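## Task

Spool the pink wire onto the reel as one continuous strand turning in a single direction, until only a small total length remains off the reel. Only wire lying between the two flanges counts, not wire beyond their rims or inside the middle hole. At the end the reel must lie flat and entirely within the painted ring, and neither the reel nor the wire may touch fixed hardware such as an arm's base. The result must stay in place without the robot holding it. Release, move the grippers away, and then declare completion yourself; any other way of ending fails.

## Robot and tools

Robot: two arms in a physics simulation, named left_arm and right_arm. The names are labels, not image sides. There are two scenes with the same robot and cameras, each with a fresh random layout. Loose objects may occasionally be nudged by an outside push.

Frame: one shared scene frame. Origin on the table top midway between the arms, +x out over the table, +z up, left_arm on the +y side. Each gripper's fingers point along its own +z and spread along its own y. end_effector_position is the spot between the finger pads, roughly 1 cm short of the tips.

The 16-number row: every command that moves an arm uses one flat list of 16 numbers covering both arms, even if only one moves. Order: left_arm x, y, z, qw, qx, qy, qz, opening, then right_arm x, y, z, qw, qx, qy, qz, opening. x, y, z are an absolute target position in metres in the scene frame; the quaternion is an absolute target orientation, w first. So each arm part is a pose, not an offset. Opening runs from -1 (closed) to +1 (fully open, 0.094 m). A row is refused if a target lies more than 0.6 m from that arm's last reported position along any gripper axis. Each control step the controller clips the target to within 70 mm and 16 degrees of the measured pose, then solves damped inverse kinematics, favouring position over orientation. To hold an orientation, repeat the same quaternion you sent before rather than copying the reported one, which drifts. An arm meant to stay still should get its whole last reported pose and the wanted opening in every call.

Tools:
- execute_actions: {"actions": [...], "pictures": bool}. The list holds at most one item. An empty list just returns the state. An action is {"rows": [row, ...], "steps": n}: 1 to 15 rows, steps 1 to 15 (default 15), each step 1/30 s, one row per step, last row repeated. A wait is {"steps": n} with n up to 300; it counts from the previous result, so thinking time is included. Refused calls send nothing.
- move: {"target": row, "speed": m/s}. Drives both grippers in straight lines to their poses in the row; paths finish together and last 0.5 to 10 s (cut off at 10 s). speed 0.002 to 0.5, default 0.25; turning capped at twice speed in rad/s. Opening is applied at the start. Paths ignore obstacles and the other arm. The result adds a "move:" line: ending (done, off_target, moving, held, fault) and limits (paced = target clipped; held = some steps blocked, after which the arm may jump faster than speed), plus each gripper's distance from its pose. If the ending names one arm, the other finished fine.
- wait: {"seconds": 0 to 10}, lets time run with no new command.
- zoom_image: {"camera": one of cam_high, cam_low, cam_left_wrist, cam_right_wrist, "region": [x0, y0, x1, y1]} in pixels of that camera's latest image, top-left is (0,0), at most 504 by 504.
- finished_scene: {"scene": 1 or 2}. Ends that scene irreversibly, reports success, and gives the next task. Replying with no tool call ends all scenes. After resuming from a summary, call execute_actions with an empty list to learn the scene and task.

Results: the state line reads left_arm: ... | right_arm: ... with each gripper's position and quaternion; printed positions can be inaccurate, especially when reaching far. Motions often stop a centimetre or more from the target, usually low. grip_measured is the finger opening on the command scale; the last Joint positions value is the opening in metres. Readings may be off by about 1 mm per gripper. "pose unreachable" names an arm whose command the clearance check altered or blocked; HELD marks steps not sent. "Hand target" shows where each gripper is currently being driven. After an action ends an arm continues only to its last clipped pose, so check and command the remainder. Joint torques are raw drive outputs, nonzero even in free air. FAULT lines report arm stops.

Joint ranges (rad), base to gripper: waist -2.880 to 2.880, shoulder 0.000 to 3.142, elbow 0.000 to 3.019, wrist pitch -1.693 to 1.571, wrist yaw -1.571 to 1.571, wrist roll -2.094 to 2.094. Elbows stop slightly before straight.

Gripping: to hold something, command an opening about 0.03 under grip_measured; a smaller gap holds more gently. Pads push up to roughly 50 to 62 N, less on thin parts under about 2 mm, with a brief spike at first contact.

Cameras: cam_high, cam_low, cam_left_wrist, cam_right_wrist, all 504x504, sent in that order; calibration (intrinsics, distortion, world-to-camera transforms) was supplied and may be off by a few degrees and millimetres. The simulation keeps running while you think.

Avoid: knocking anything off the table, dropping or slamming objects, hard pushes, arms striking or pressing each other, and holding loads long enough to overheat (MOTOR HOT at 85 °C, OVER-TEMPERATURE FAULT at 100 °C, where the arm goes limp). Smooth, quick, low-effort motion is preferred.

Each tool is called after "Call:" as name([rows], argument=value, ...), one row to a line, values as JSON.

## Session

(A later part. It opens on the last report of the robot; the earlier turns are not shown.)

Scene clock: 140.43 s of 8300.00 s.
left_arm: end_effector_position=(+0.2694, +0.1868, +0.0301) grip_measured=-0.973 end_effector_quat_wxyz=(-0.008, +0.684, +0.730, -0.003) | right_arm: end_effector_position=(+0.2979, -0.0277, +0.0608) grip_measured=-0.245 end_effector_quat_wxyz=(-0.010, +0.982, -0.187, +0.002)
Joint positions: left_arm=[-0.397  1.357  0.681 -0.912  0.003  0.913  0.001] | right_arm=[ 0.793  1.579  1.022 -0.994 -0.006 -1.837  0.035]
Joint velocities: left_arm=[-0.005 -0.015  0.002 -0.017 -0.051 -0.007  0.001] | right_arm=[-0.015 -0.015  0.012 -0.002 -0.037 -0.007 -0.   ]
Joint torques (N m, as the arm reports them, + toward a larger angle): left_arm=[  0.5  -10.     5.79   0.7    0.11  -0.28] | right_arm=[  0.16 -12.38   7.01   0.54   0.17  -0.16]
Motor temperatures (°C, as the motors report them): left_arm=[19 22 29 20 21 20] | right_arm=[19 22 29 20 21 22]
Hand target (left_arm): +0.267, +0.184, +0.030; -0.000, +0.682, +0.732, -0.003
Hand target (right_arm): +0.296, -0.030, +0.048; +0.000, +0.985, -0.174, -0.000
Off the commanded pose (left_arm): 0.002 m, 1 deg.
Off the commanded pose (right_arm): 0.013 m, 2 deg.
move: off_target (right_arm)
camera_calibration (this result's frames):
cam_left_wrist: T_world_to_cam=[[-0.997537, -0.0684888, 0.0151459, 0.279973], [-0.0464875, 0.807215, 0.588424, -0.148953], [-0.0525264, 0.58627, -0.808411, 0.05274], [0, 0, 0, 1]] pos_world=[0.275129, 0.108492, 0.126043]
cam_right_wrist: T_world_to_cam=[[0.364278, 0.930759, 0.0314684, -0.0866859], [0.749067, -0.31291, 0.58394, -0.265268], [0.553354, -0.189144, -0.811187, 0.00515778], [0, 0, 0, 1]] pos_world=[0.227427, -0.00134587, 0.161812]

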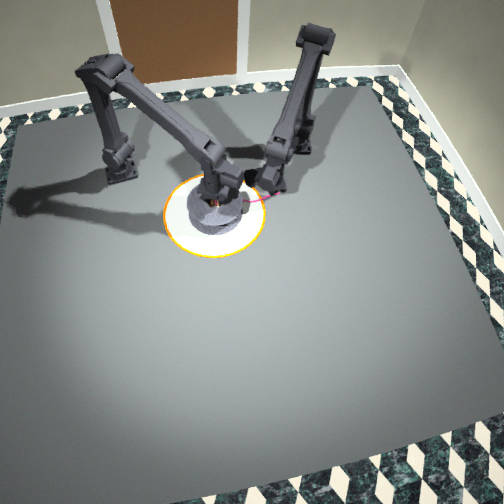

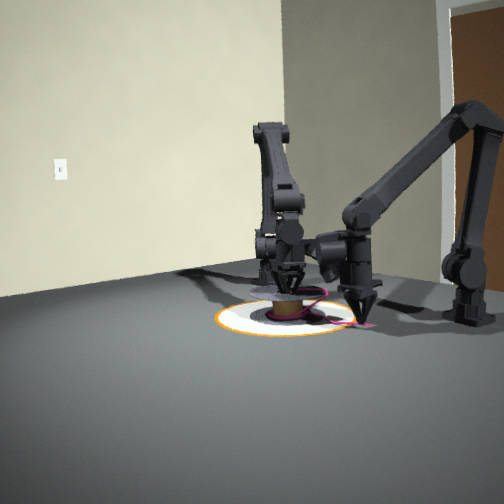

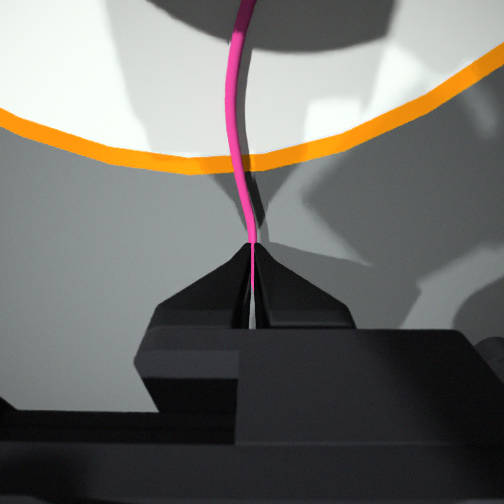

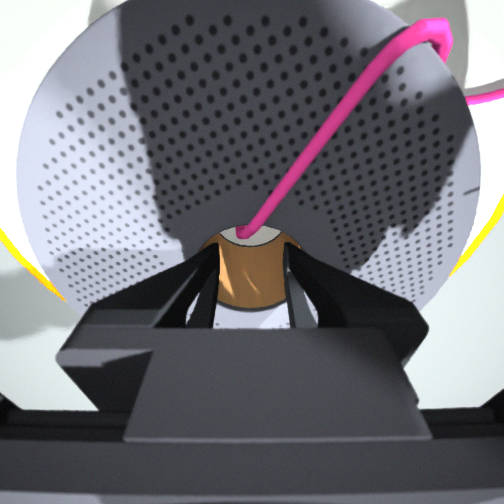

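Call:
move(target=[0.268,0.19,0.07,0,0.68,0.73,0,-0.6, 0.296,-0.03,0.048,0,-0.985,0.174,0,-1], speed=0.15)

Call:
move(target=[0.19,0.11,0.06,0.457,0.396,0.760,-0.238,-1, 0.296,-0.03,0.048,0,-0.985,0.174,0,-1], speed=0.2)

Call:
move(target=[0.19,0.11,0.06,0.457,0.396,0.760,-0.238,-1, 0.296,-0.03,0.048,0,-0.574,0.819,0,-1], speed=0.3)

Call:
move(target=[0.205,0.06,0.016,0.457,0.396,0.760,-0.238,-1, 0.296,-0.03,0.048,0,0.174,0.985,0,-1], speed=0.3)

Call:
move(target=[0.205,0.06,0.016,0.457,0.396,0.760,-0.238,-1, 0.296,-0.03,0.048,0,0.174,0.985,0,-0.2], speed=0.3)

Scene clock: 148.97 s of 8300.00 s.
left_arm: end_effector_position=(+0.2551, +0.1964, +0.0576) grip_measured=-0.603 end_effector_quat_wxyz=(-0.011, +0.683, +0.730, -0.003) | right_arm: end_effector_position=(+0.2982, -0.0280, +0.0604) grip_measured=-0.996 end_effector_quat_wxyz=(-0.009, +0.984, -0.181, +0.003)
Joint positions: left_arm=[-0.397  1.258  0.681 -1.017  0.003  0.913  0.019] | right_arm=[ 0.793  1.58   1.022 -0.994 -0.003 -1.851  0.   ]
Joint velocities: left_arm=[-0.005  0.015 -0.017 -0.002 -0.022 -0.037  0.   ] | right_arm=[-0.015  0.005 -0.017 -0.002 -0.007  0.066 -0.   ]
Joint torques (N m, as the arm reports them, + toward a larger angle): left_arm=[ 1.8  -8.   10.64 -0.84 -0.09 -0.1 ] | right_arm=[  0.15 -12.55   6.99   0.54   0.06  -0.07]
Motor temperatures (°C, as the motors report them): left_arm=[19 22 29 20 21 20] | right_arm=[19 22 28 20 21 22]
Hand target (left_arm): +0.267, +0.191, +0.070; +0.000, +0.682, +0.732, -0.000
Hand target (right_arm): +0.296, -0.030, +0.048; +0.000, +0.985, -0.174, -0.000
Off the commanded pose (left_arm): 0.019 m, 1 deg.
Off the commanded pose (right_arm): 0.013 m, 1 deg.
After step 90, 4.77 s passed at rest.
move: off_target (left_arm, right_arm)
camera_calibration (this result's frames):
cam_left_wrist: T_world_to_cam=[[-0.997396, -0.0693097, 0.0199552, 0.265751], [-0.0441188, 0.805163, 0.591411, -0.173934], [-0.0570577, 0.58899, -0.806124, 0.0690053], [0, 0, 0, 1]] pos_world=[0.261323, 0.117821, 0.15319]
cam_right_wrist: T_world_to_cam=[[0.351102, 0.935869, 0.0296241, -0.0822885], [0.752388, -0.300817, 0.586022, -0.266122], [0.557351, -0.183464, -0.809754, 0.00342505], [0, 0, 0, 1]] pos_world=[0.227209, -0.0024143, 0.161164]

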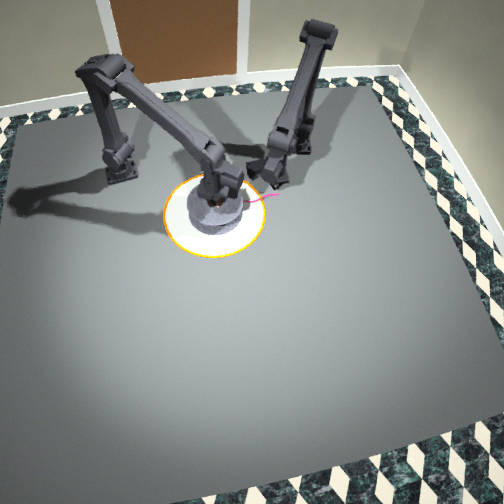

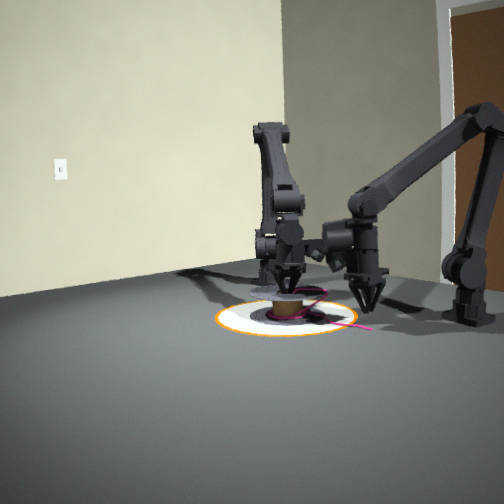

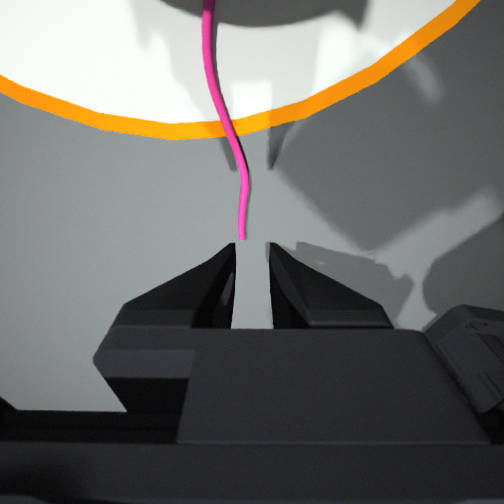

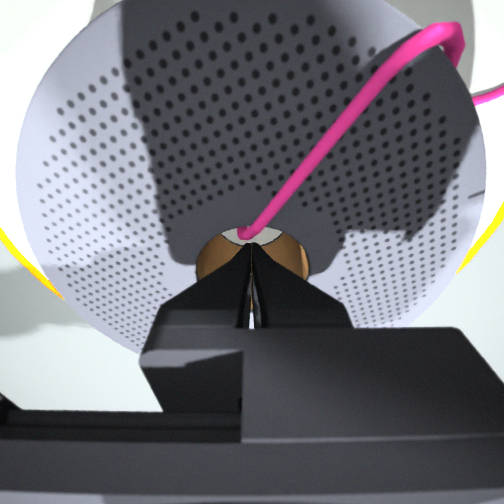

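Scene clock: 152.57 s of 8300.00 s.
left_arm: end_effector_position=(+0.1915, +0.1092, +0.0635) grip_measured=-0.988 end_effector_quat_wxyz=(+0.451, +0.402, +0.759, -0.242) | right_arm: end_effector_position=(+0.2982, -0.0281, +0.0604) grip_measured=-0.996 end_effector_quat_wxyz=(-0.009, +0.984, -0.180, +0.003)
Joint positions: left_arm=[-0.748  0.855  0.032  0.326  0.032  0.012  0.001] | right_arm=[ 0.793  1.58   1.022 -0.994 -0.003 -1.852  0.   ]
Joint velocities: left_arm=[-0.024 -0.015  0.007  0.002 -0.066 -0.022  0.001] | right_arm=[-0.005 -0.005 -0.012 -0.012  0.007  0.066 -0.   ]
Joint torques (N m, as the arm reports them, + toward a larger angle): left_arm=[ 0.4   0.16  6.37  3.1  -0.19 -0.29] | right_arm=[  0.15 -12.48   6.98   0.53   0.06  -0.06]
Motor temperatures (°C, as the motors report them): left_arm=[19 21 29 20 21 20] | right_arm=[19 22 28 20 21 22]
Hand target (left_arm): +0.188, +0.109, +0.061; +0.451, +0.398, +0.759, -0.248
Hand target (right_arm): +0.296, -0.030, +0.048; +0.000, +0.985, -0.174, -0.000
Off the commanded pose (left_arm): 0.004 m, 1 deg.
Off the commanded pose (right_arm): 0.013 m, 1 deg.
move: off_target (right_arm)
camera_calibration (this result's frames):
cam_left_wrist: T_world_to_cam=[[-0.827555, -0.561331, 0.00781632, 0.218128], [-0.507478, 0.742063, -0.437959, 0.0509627], [0.240039, -0.366401, -0.898961, 0.174888], [0, 0, 0, 1]] pos_world=[0.164395, 0.148704, 0.177833]
cam_right_wrist: T_world_to_cam=[[0.350385, 0.936141, 0.0295152, -0.0820421], [0.752429, -0.30011, 0.586331, -0.266184], [0.557746, -0.183233, -0.809534, 0.00326361], [0, 0, 0, 1]] pos_world=[0.227211, -0.00248357, 0.161135]

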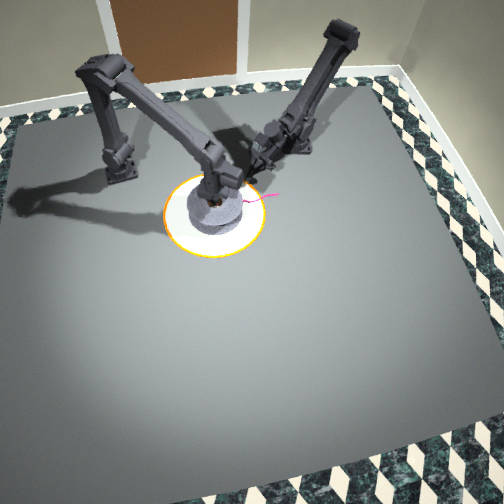

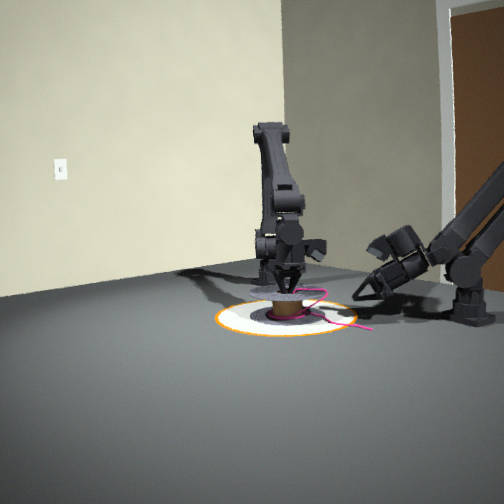

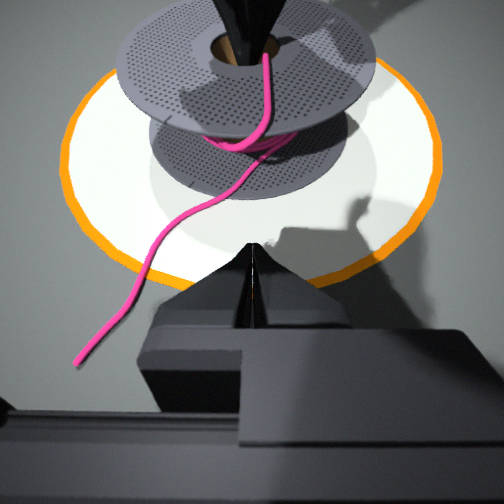

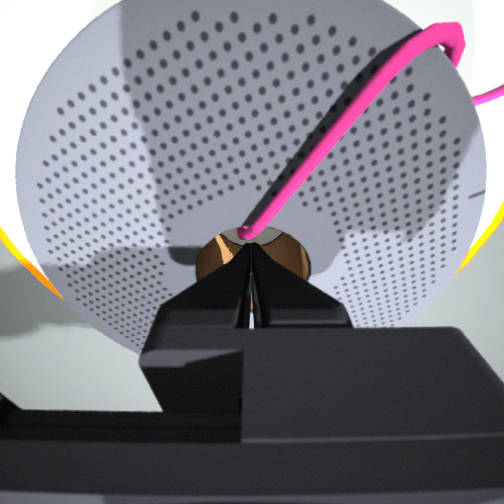

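Scene clock: 155.77 s of 8300.00 s.
left_arm: end_effector_position=(+0.1942, +0.1094, +0.0628) grip_measured=-0.988 end_effector_quat_wxyz=(+0.457, +0.398, +0.760, -0.233) | right_arm: end_effector_position=(+0.2983, -0.0282, +0.0604) grip_measured=-0.996 end_effector_quat_wxyz=(+0.008, -0.578, +0.816, +0.004)
Joint positions: left_arm=[-0.758  0.876  0.032  0.35   0.001  0.012  0.001] | right_arm=[ 0.793  1.58   1.022 -0.994 -0.002 -0.305  0.   ]
Joint velocities: left_arm=[ 0.015 -0.005 -0.007 -0.022 -0.007 -0.022 -0.   ] | right_arm=[-0.024 -0.005  0.012  0.002  0.022  0.051  0.001]
Joint torques (N m, as the arm reports them, + toward a larger angle): left_arm=[ 1.42 -0.77  7.24  1.84 -0.05 -0.11] | right_arm=[  0.15 -12.61   7.09   0.65   0.08   0.18]
Motor temperatures (°C, as the motors report them): left_arm=[19 21 29 20 21 20] | right_arm=[19 22 28 20 21 22]
Hand target (left_arm): +0.194, +0.109, +0.063; +0.457, +0.398, +0.760, -0.233
Hand target (right_arm): +0.296, -0.030, +0.048; -0.000, -0.574, +0.819, +0.000
Off the commanded pose (left_arm): 0.005 m, 1 deg.
Off the commanded pose (right_arm): 0.013 m, 1 deg.
move: held (left_arm), off_target (right_arm); limits=held; held on 17 of 96 steps (left_arm), including the last (left_arm)
pose unreachable (left arm): on one or more control steps of this call this arm could not follow its commanded pose, so it was not sent that pose on those steps. On the call's last step it was still not sent that pose. It may still have moved: this result reports where it is.
cause: the commanded pose would bring two parts of the arm too close to each other (its shoulder (the part past joint 1) and its forearm (the part past joint 3), with joints 2 (shoulder) and 3 (elbow) between them).
camera_calibration (this result's frames):
cam_left_wrist: T_world_to_cam=[[-0.817575, -0.575776, -0.0072843, 0.221101], [-0.514304, 0.73586, -0.440455, 0.0540572], [0.258964, -0.356359, -0.897745, 0.168845], [0, 0, 0, 1]] pos_world=[0.164844, 0.147695, 0.177]
cam_right_wrist: T_world_to_cam=[[0.944585, -0.327925, 0.0149656, -0.293981], [-0.277566, -0.773523, 0.569753, 0.0286664], [-0.17526, -0.542334, -0.82168, 0.212493], [0, 0, 0, 1]] pos_world=[0.322889, 0.0410125, 0.162668]

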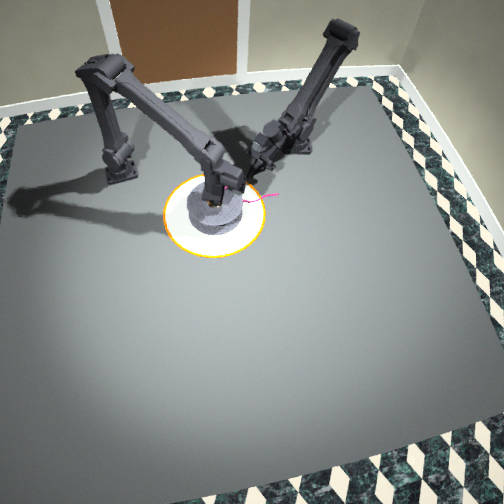

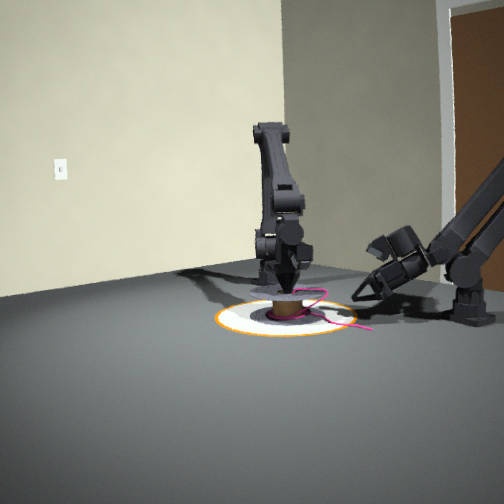

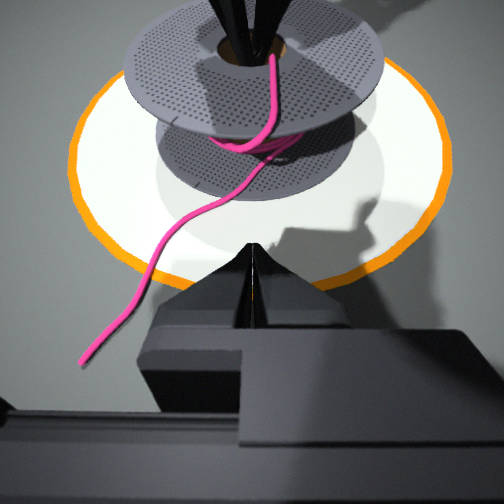

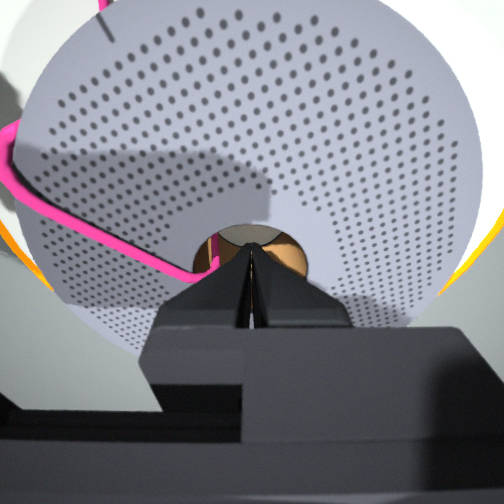

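Scene clock: 159.23 s of 8300.00 s.
left_arm: end_effector_position=(+0.2059, +0.0656, +0.0165) grip_measured=-0.988 end_effector_quat_wxyz=(+0.460, +0.397, +0.759, -0.233) | right_arm: end_effector_position=(+0.2984, -0.0282, +0.0604) grip_measured=-0.996 end_effector_quat_wxyz=(+0.004, +0.169, +0.986, +0.008)
Joint positions: left_arm=[-0.843  1.548  0.099  0.96  -0.077 -0.028  0.001] | right_arm=[ 0.793  1.58   1.022 -0.994 -0.001  1.267  0.   ]
Joint velocities: left_arm=[-0.005 -0.005 -0.007  0.002 -0.125 -0.066 -0.   ] | right_arm=[-0.005 -0.005 -0.007 -0.007 -0.051  0.037 -0.001]
Joint torques (N m, as the arm reports them, + toward a larger angle): left_arm=[ 0.27 -3.97  3.57  2.17 -0.15 -0.28] | right_arm=[  0.17 -12.57   7.02   0.59   0.18   0.14]
Motor temperatures (°C, as the motors report them): left_arm=[19 21 29 20 21 20] | right_arm=[19 22 29 20 21 22]
Hand target (left_arm): +0.205, +0.058, +0.014; +0.456, +0.396, +0.760, -0.239
Hand target (right_arm): +0.296, -0.030, +0.048; -0.000, +0.174, +0.985, -0.000
Off the commanded pose (left_arm): 0.006 m, 1 deg.
Off the commanded pose (right_arm): 0.013 m, 1 deg.
move: off_target (right_arm)
camera_calibration (this result's frames):
cam_left_wrist: T_world_to_cam=[[-0.815913, -0.578114, -0.00833687, 0.204948], [-0.514019, 0.731904, -0.447327, 0.0721853], [0.264708, -0.360695, -0.894331, 0.107638], [0, 0, 0, 1]] pos_world=[0.175832, 0.104475, 0.130263]
cam_right_wrist: T_world_to_cam=[[-0.329303, -0.944202, -0.00652862, 0.0699678], [-0.769819, 0.264468, 0.580892, 0.204171], [-0.546753, 0.196315, -0.813955, 0.343721], [0, 0, 0, 1]] pos_world=[0.368146, -0.055411, 0.161629]

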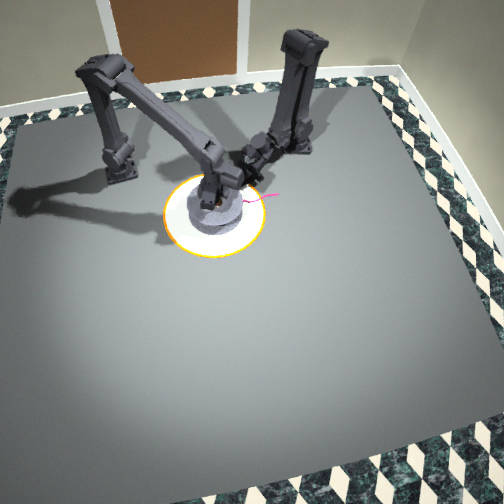

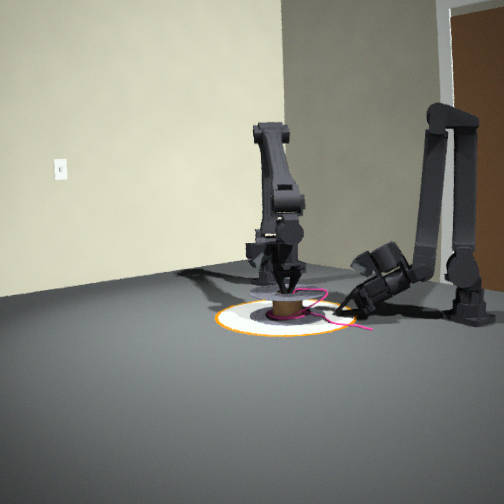

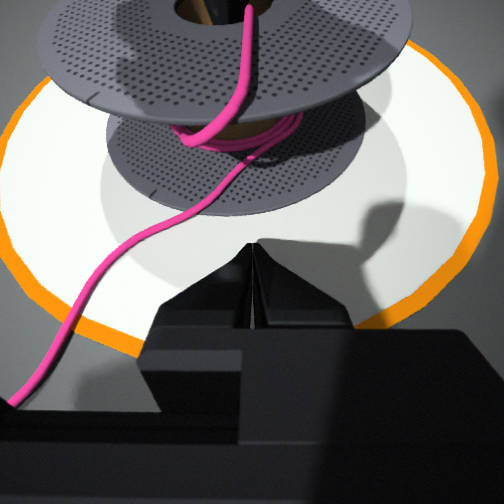

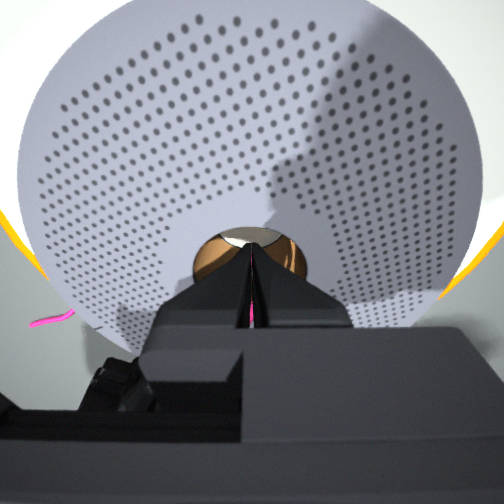

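Scene clock: 159.93 s of 8300.00 s.
left_arm: end_effector_position=(+0.2059, +0.0656, +0.0166) grip_measured=-0.988 end_effector_quat_wxyz=(+0.461, +0.397, +0.759, -0.233) | right_arm: end_effector_position=(+0.2983, -0.0282, +0.0605) grip_measured=-0.249 end_effector_quat_wxyz=(+0.003, +0.169, +0.986, +0.008)
Joint positions: left_arm=[-0.843  1.547  0.099  0.96  -0.077 -0.028  0.001] | right_arm=[ 0.793  1.58   1.022 -0.995 -0.002  1.267  0.035]
Joint velocities: left_arm=[-0.015 -0.024 -0.012  0.002  0.022 -0.066 -0.001] | right_arm=[-0.005 -0.024  0.007 -0.022 -0.007  0.022 -0.001]
Joint torques (N m, as the arm reports them, + toward a larger angle): left_arm=[ 0.5  -5.89  3.24  1.38 -0.1  -0.26] | right_arm=[  0.19 -12.51   7.03   0.6    0.18   0.18]
Motor temperatures (°C, as the motors report them): left_arm=[19 21 29 20 21 20] | right_arm=[19 22 29 20 21 22]
Hand target (left_arm): +0.205, +0.060, +0.016; +0.457, +0.396, +0.760, -0.238
Hand target (right_arm): +0.296, -0.030, +0.048; -0.000, +0.174, +0.985, -0.000
Off the commanded pose (left_arm): 0.006 m, 1 deg.
Off the commanded pose (right_arm): 0.013 m, 1 deg.
move: off_target (right_arm)
camera_calibration (this result's frames):
cam_left_wrist: T_world_to_cam=[[-0.815912, -0.578117, -0.00830513, 0.204945], [-0.513932, 0.731757, -0.447667, 0.0722765], [0.264881, -0.360989, -0.894162, 0.107709], [0, 0, 0, 1]] pos_world=[0.175832, 0.104475, 0.130367]
cam_right_wrist: T_world_to_cam=[[-0.329659, -0.944077, -0.00664577, 0.0700415], [-0.769539, 0.264621, 0.581193, 0.203919], [-0.546932, 0.19671, -0.813739, 0.343848], [0, 0, 0, 1]] pos_world=[0.368075, -0.0554749, 0.161752]

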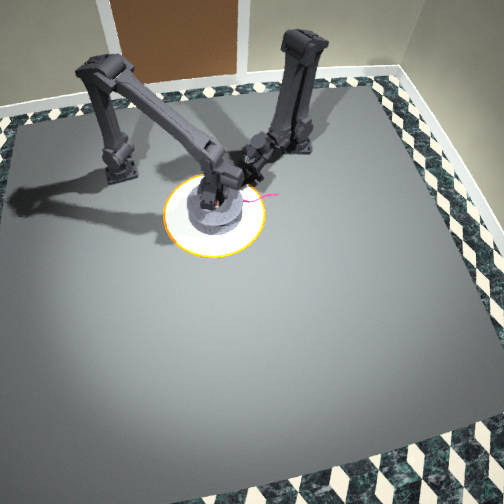

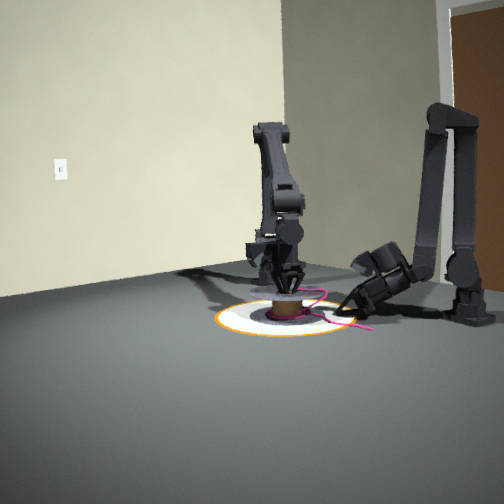

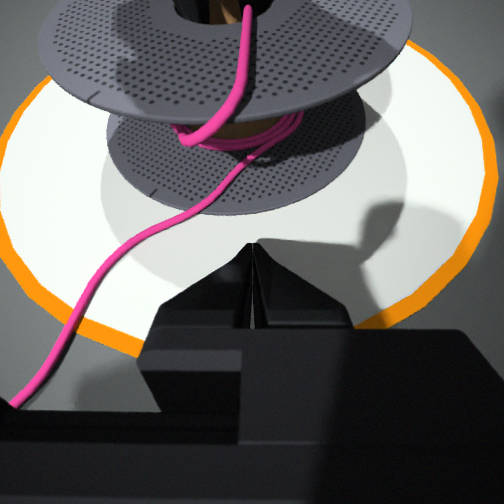

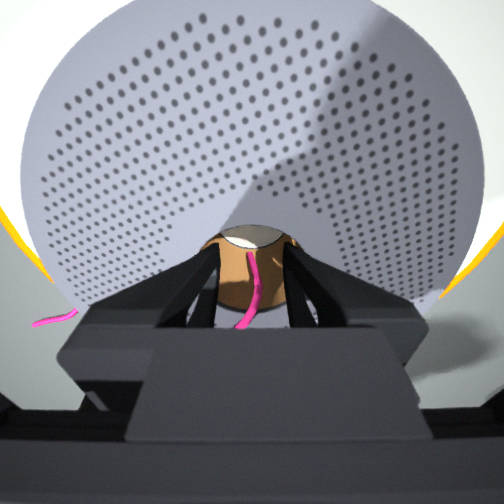

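Call:
move(target=[0.205,0.06,0.016,0.457,0.396,0.760,-0.238,-1, 0.296,-0.03,0.048,0,-0.574,0.819,0,-0.2], speed=0.13)

Scene clock: 170.20 s of 8300.00 s.
left_arm: end_effector_position=(+0.2059, +0.0656, +0.0166) grip_measured=-0.988 end_effector_quat_wxyz=(+0.461, +0.397, +0.759, -0.233) | right_arm: end_effector_position=(+0.2972, -0.0273, +0.0605) grip_measured=-0.249 end_effector_quat_wxyz=(+0.007, -0.563, +0.826, +0.008)
Joint positions: left_arm=[-0.843  1.547  0.099  0.96  -0.077 -0.028  0.001] | right_arm=[ 0.793  1.58   1.022 -0.994 -0.01  -0.268  0.035]
Joint velocities: left_arm=[-0.015 -0.005 -0.007  0.022  0.081  0.037 -0.   ] | right_arm=[ 0.005 -0.005 -0.007  0.007 -0.037  0.022  0.001]
Joint torques (N m, as the arm reports them, + toward a larger angle): left_arm=[ 0.52 -5.85  3.23  1.38 -0.11 -0.25] | right_arm=[  0.17 -12.55   7.11   0.66   0.38  -0.19]
Motor temperatures (°C, as the motors report them): left_arm=[19 21 28 20 21 20] | right_arm=[19 22 29 20 21 22]
Hand target (left_arm): +0.205, +0.060, +0.016; +0.457, +0.396, +0.760, -0.238
Hand target (right_arm): +0.296, -0.030, +0.048; -0.000, -0.574, +0.819, +0.000
Off the commanded pose (left_arm): 0.006 m, 1 deg.
Off the commanded pose (right_arm): 0.013 m, 2 deg.
After step 90, 0.83 s passed at rest.
move: off_target (right_arm)
camera_calibration (this result's frames):
cam_left_wrist: T_world_to_cam=[[-0.815912, -0.578117, -0.00830513, 0.204945], [-0.513932, 0.731757, -0.447667, 0.0722765], [0.264881, -0.360989, -0.894162, 0.107709], [0, 0, 0, 1]] pos_world=[0.175832, 0.104475, 0.130367]
cam_right_wrist: T_world_to_cam=[[0.931936, -0.362561, 0.00668649, -0.289365], [-0.302032, -0.765883, 0.567626, 0.0365388], [-0.200678, -0.531011, -0.823259, 0.220854], [0, 0, 0, 1]] pos_world=[0.325026, 0.0403482, 0.163015]

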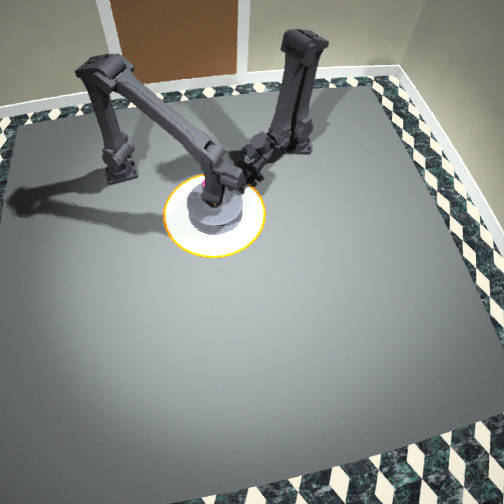

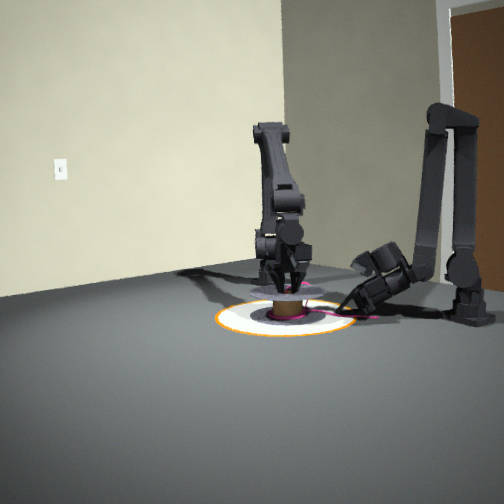

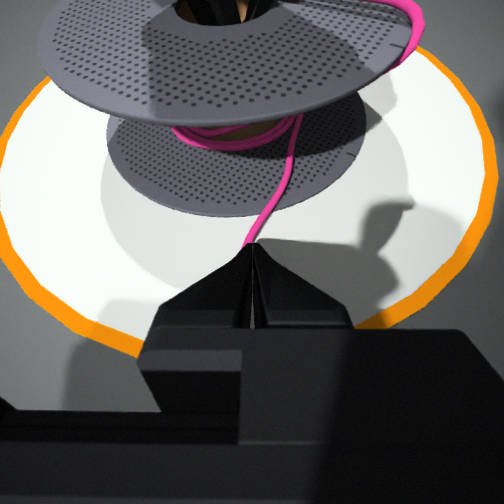

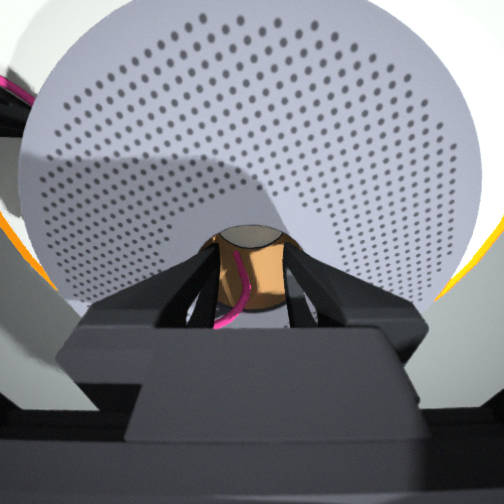

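Call:
move(target=[0.21,0.05,0.04,0.496,0.383,0.735,-0.258,-1, 0.296,-0.03,0.048,0,-0.574,0.819,0,-0.2], speed=0.08)

Call:
move(target=[0.218,0.016,0.035,0.496,0.383,0.735,-0.258,-0.5, 0.296,-0.03,0.048,0,-0.574,0.819,0,-0.2], speed=0.08)

Scene clock: 176.47 s of 8300.00 s.
left_arm: end_effector_position=(+0.2084, +0.0598, +0.0293) grip_measured=-0.988 end_effector_quat_wxyz=(+0.482, +0.389, +0.746, -0.246) | right_arm: end_effector_position=(+0.2972, -0.0273, +0.0605) grip_measured=-0.249 end_effector_quat_wxyz=(+0.007, -0.564, +0.826, +0.008)
Joint positions: left_arm=[-0.847  1.547  0.099  1.018 -0.081 -0.028  0.001] | right_arm=[ 0.793  1.58   1.022 -0.994 -0.01  -0.272  0.035]
Joint velocities: left_arm=[-0.005 -0.005  0.002 -0.002 -0.007  0.037  0.001] | right_arm=[-0.015  0.005  0.002  0.017 -0.081 -0.007 -0.001]
Joint torques (N m, as the arm reports them, + toward a larger angle): left_arm=[ 0.39 -6.89  3.22  3.15 -0.23 -0.18] | right_arm=[  0.15 -12.6    7.1    0.64   0.41  -0.18]
Motor temperatures (°C, as the motors report them): left_arm=[19 21 28 20 21 20] | right_arm=[19 22 29 20 22 22]
Hand target (left_arm): +0.210, +0.051, +0.040; +0.495, +0.384, +0.735, -0.259
Hand target (right_arm): +0.296, -0.030, +0.048; -0.000, -0.574, +0.819, -0.000
Off the commanded pose (left_arm): 0.015 m, 3 deg.
Off the commanded pose (right_arm): 0.013 m, 2 deg.
After step 90, 2.33 s passed at rest.
move: off_target (left_arm, right_arm)
camera_calibration (this result's frames):
cam_left_wrist: T_world_to_cam=[[-0.816154, -0.577812, -0.00508443, 0.20365], [-0.498883, 0.709052, -0.498358, 0.0831945], [0.291562, -0.4042, -0.866957, 0.112524], [0, 0, 0, 1]] pos_world=[0.174907, 0.104164, 0.140049]
cam_right_wrist: T_world_to_cam=[[0.933179, -0.359354, 0.00639039, -0.289566], [-0.299263, -0.767041, 0.567529, 0.0357042], [-0.199042, -0.531519, -0.823329, 0.22037], [0, 0, 0, 1]] pos_world=[0.324765, 0.0404603, 0.163024]

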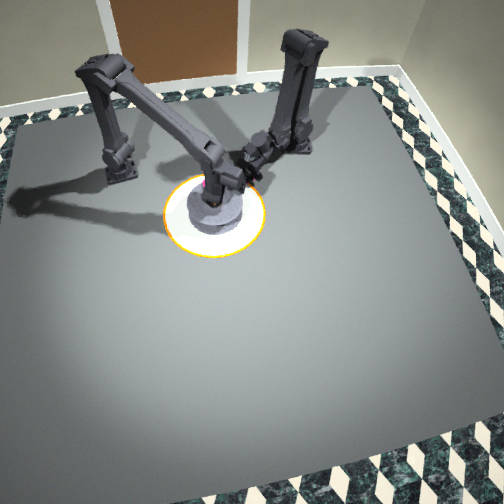

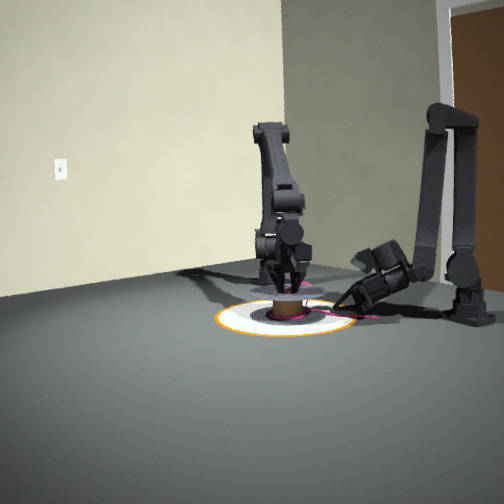

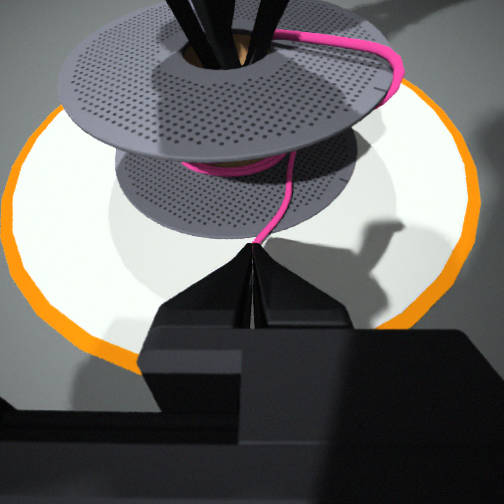

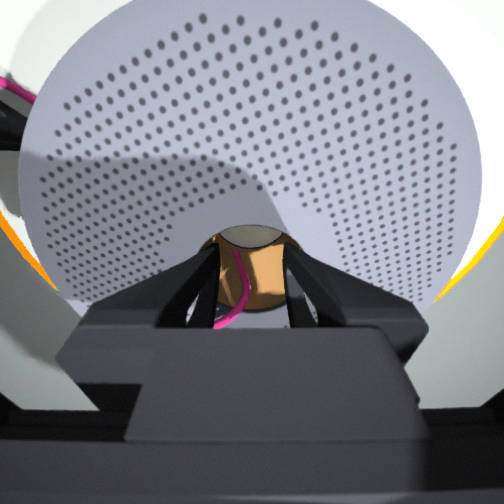

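Scene clock: 177.33 s of 8300.00 s.
left_arm: end_effector_position=(+0.2168, +0.0251, +0.0333) grip_measured=-0.503 end_effector_quat_wxyz=(+0.493, +0.388, +0.737, -0.250) | right_arm: end_effector_position=(+0.2971, -0.0272, +0.0605) grip_measured=-0.249 end_effector_quat_wxyz=(+0.007, -0.564, +0.825, +0.008)
Joint positions: left_arm=[-0.892  1.603  0.183  1.018 -0.123 -0.036  0.023] | right_arm=[ 0.793  1.58   1.022 -0.994 -0.011 -0.272  0.035]
Joint velocities: left_arm=[-0.015 -0.005 -0.012  0.012  0.022  0.007 -0.001] | right_arm=[-0.015  0.005 -0.007 -0.022  0.022 -0.022  0.   ]
Joint torques (N m, as the arm reports them, + toward a larger angle): left_arm=[ 0.47 -6.42  4.06  2.33 -0.23 -0.25] | right_arm=[  0.18 -12.58   7.11   0.64   0.41  -0.17]
Motor temperatures (°C, as the motors report them): left_arm=[19 21 28 20 21 20] | right_arm=[19 22 29 20 22 22]
Hand target (left_arm): +0.217, +0.016, +0.036; +0.496, +0.383, +0.735, -0.259
Hand target (right_arm): +0.296, -0.030, +0.048; -0.000, -0.574, +0.819, +0.000
Off the commanded pose (left_arm): 0.009 m, 1 deg.
Off the commanded pose (right_arm): 0.013 m, 2 deg.
move: off_target (right_arm)
camera_calibration (this result's frames):
cam_left_wrist: T_world_to_cam=[[-0.818151, -0.574886, -0.0116428, 0.191019], [-0.484891, 0.700675, -0.523388, 0.11198], [0.309046, -0.422565, -0.852015, 0.0956656], [0, 0, 0, 1]] pos_world=[0.181015, 0.0717777, 0.142341]
cam_right_wrist: T_world_to_cam=[[0.933321, -0.358993, 0.00603137, -0.289513], [-0.298797, -0.767287, 0.567443, 0.0355782], [-0.19908, -0.531408, -0.823391, 0.220399], [0, 0, 0, 1]] pos_world=[0.324716, 0.040487, 0.163032]

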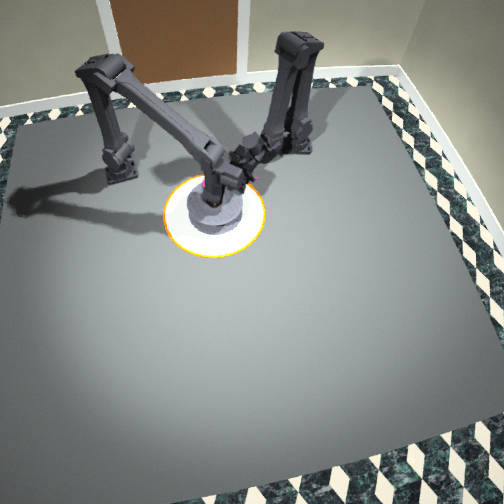

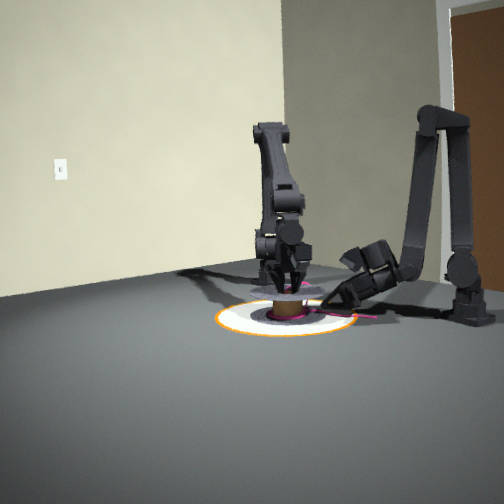

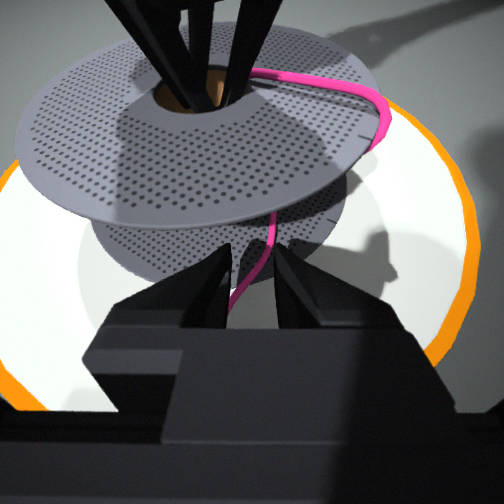

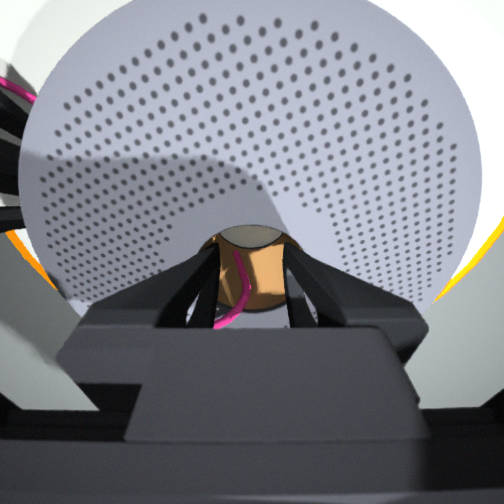

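Call:
move(target=[0.217,0.004,0.017,0.496,0.383,0.735,-0.258,-0.5, 0.296,-0.03,0.048,0,0.5,0.866,0,-1], speed=0.3)

Call:
move(target=[0.217,0.004,0.017,0.496,0.383,0.735,-0.258,-0.5, 0.296,-0.03,0.048,0,0.5,0.866,0,-0.2], speed=0.3)

Scene clock: 185.93 s of 8300.00 s.
left_arm: end_effector_position=(+0.2181, +0.0160, +0.0194) grip_measured=-0.503 end_effector_quat_wxyz=(+0.499, +0.386, +0.736, -0.247) | right_arm: end_effector_position=(+0.2983, -0.0281, +0.0605) grip_measured=-0.996 end_effector_quat_wxyz=(+0.000, +0.496, +0.869, +0.009)
Joint positions: left_arm=[-0.913  1.721  0.207  1.119 -0.153 -0.041  0.023] | right_arm=[ 0.793  1.58   1.022 -0.994 -0.002  1.964  0.   ]
Joint velocities: left_arm=[-0.015  0.005 -0.017 -0.007 -0.007 -0.066 -0.001] | right_arm=[-0.005 -0.005 -0.022  0.017 -0.007 -0.007 -0.001]
Joint torques (N m, as the arm reports them, + toward a larger angle): left_arm=[ 0.13 -6.16  3.82  2.32 -0.01 -0.35] | right_arm=[  0.17 -12.45   6.98   0.53   0.2    0.13]
Motor temperatures (°C, as the motors report them): left_arm=[19 21 28 21 21 20] | right_arm=[19 22 29 20 22 22]
Hand target (left_arm): +0.217, +0.004, +0.017; +0.495, +0.383, +0.735, -0.258
Hand target (right_arm): +0.296, -0.030, +0.048; -0.000, +0.500, +0.866, -0.000
Off the commanded pose (left_arm): 0.012 m, 1 deg.
Off the commanded pose (right_arm): 0.013 m, 1 deg.
After step 90, 1.27 s passed at rest.
move: off_target (left_arm, right_arm)
camera_calibration (this result's frames):
cam_left_wrist: T_world_to_cam=[[-0.812923, -0.582078, -0.0184501, 0.185826], [-0.485362, 0.694679, -0.530891, 0.112106], [0.321837, -0.422618, -0.84724, 0.0767357], [0, 0, 0, 1]] pos_world=[0.180778, 0.0627172, 0.127958]
cam_right_wrist: T_world_to_cam=[[-0.858759, -0.512352, -0.00529237, 0.240069], [-0.415743, 0.690719, 0.591663, 0.109689], [-0.299484, 0.510296, -0.806168, 0.278367], [0, 0, 0, 1]] pos_world=[0.33513, -0.094814, 0.160782]

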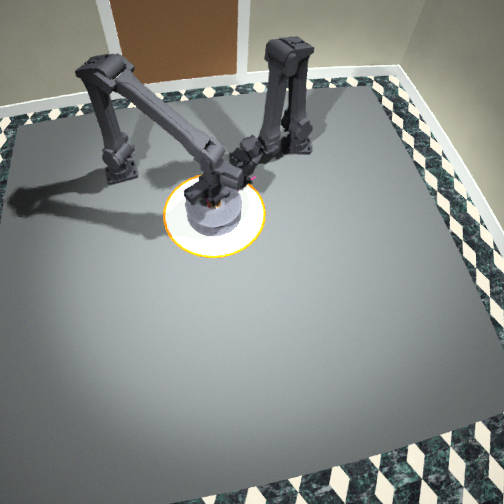

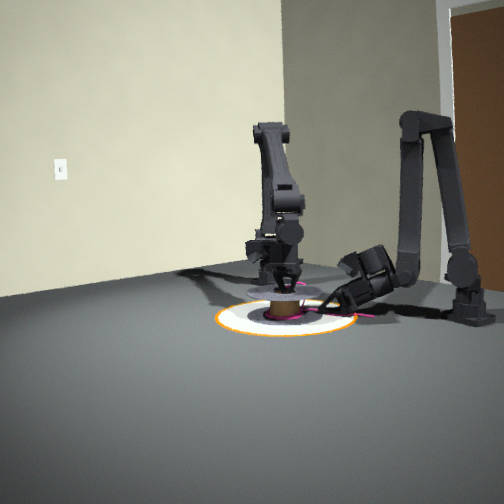

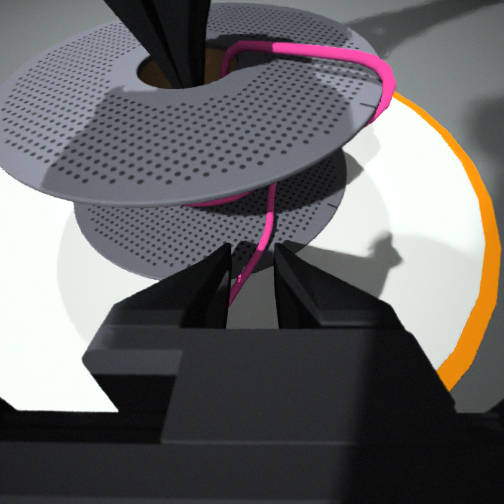

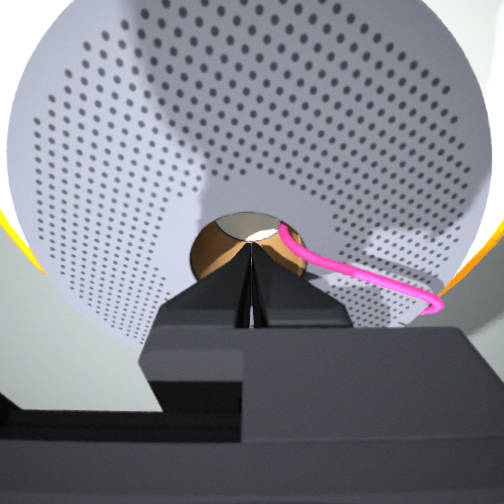

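Scene clock: 186.63 s of 8300.00 s.
left_arm: end_effector_position=(+0.2171, +0.0156, +0.0196) grip_measured=-0.503 end_effector_quat_wxyz=(+0.498, +0.386, +0.735, -0.249) | right_arm: end_effector_position=(+0.3004, -0.0303, +0.0626) grip_measured=-0.272 end_effector_quat_wxyz=(+0.005, +0.496, +0.868, +0.010)
Joint positions: left_arm=[-0.915  1.72   0.207  1.119 -0.151 -0.042  0.023] | right_arm=[ 0.79   1.575  1.022 -0.998  0.008  1.962  0.034]
Joint velocities: left_arm=[-0.015  0.005 -0.007  0.007 -0.022  0.037  0.002] | right_arm=[-0.005 -0.005 -0.012 -0.007 -0.037 -0.037 -0.   ]
Joint torques (N m, as the arm reports them, + toward a larger angle): left_arm=[ 0.27 -6.24  3.81  2.21 -0.09 -0.32] | right_arm=[  0.35 -11.94   6.99   0.65  -0.19   0.21]
Motor temperatures (°C, as the motors report them): left_arm=[19 21 28 21 21 20] | right_arm=[19 22 29 20 22 22]
Hand target (left_arm): +0.217, +0.004, +0.017; +0.496, +0.383, +0.735, -0.258
Hand target (right_arm): +0.296, -0.030, +0.048; +0.000, +0.500, +0.866, -0.000
Off the commanded pose (left_arm): 0.012 m, 1 deg.
Off the commanded pose (right_arm): 0.015 m, 1 deg.
move: off_target (left_arm, right_arm)
camera_calibration (this result's frames):
cam_left_wrist: T_world_to_cam=[[-0.814952, -0.579305, -0.0161098, 0.185079], [-0.483907, 0.695517, -0.531122, 0.111642], [0.318886, -0.425043, -0.847142, 0.0777747], [0, 0, 0, 1]] pos_world=[0.180053, 0.0626257, 0.128163]
cam_right_wrist: T_world_to_cam=[[-0.858982, -0.511889, -0.0109665, 0.241169], [-0.420871, 0.693726, 0.584475, 0.112823], [-0.291579, 0.506669, -0.811337, 0.279609], [0, 0, 0, 1]] pos_world=[0.336172, -0.0964856, 0.16356]

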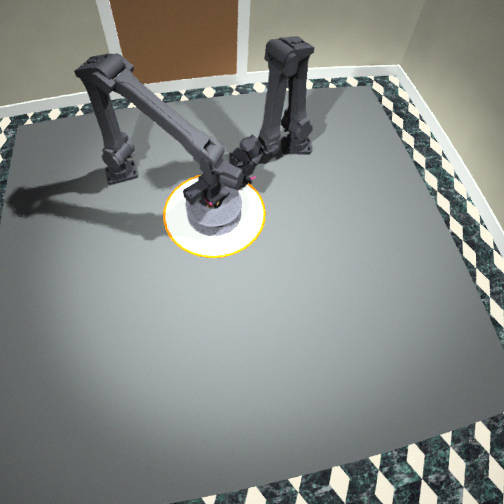

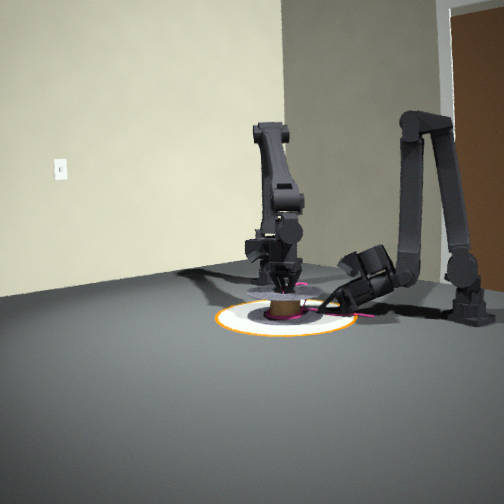

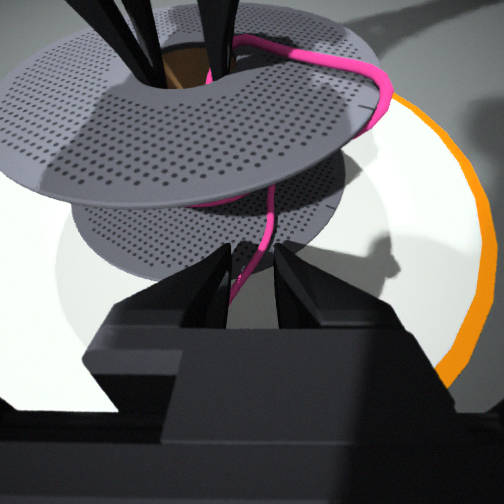

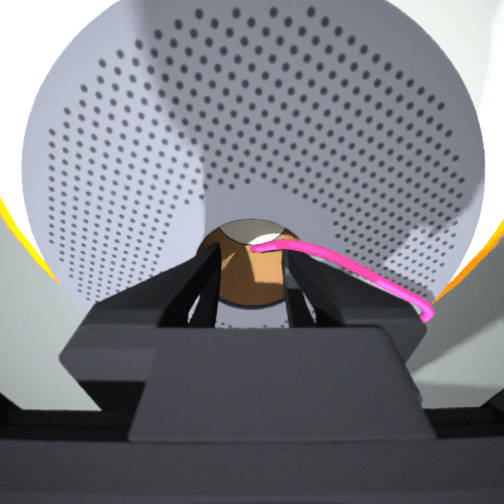

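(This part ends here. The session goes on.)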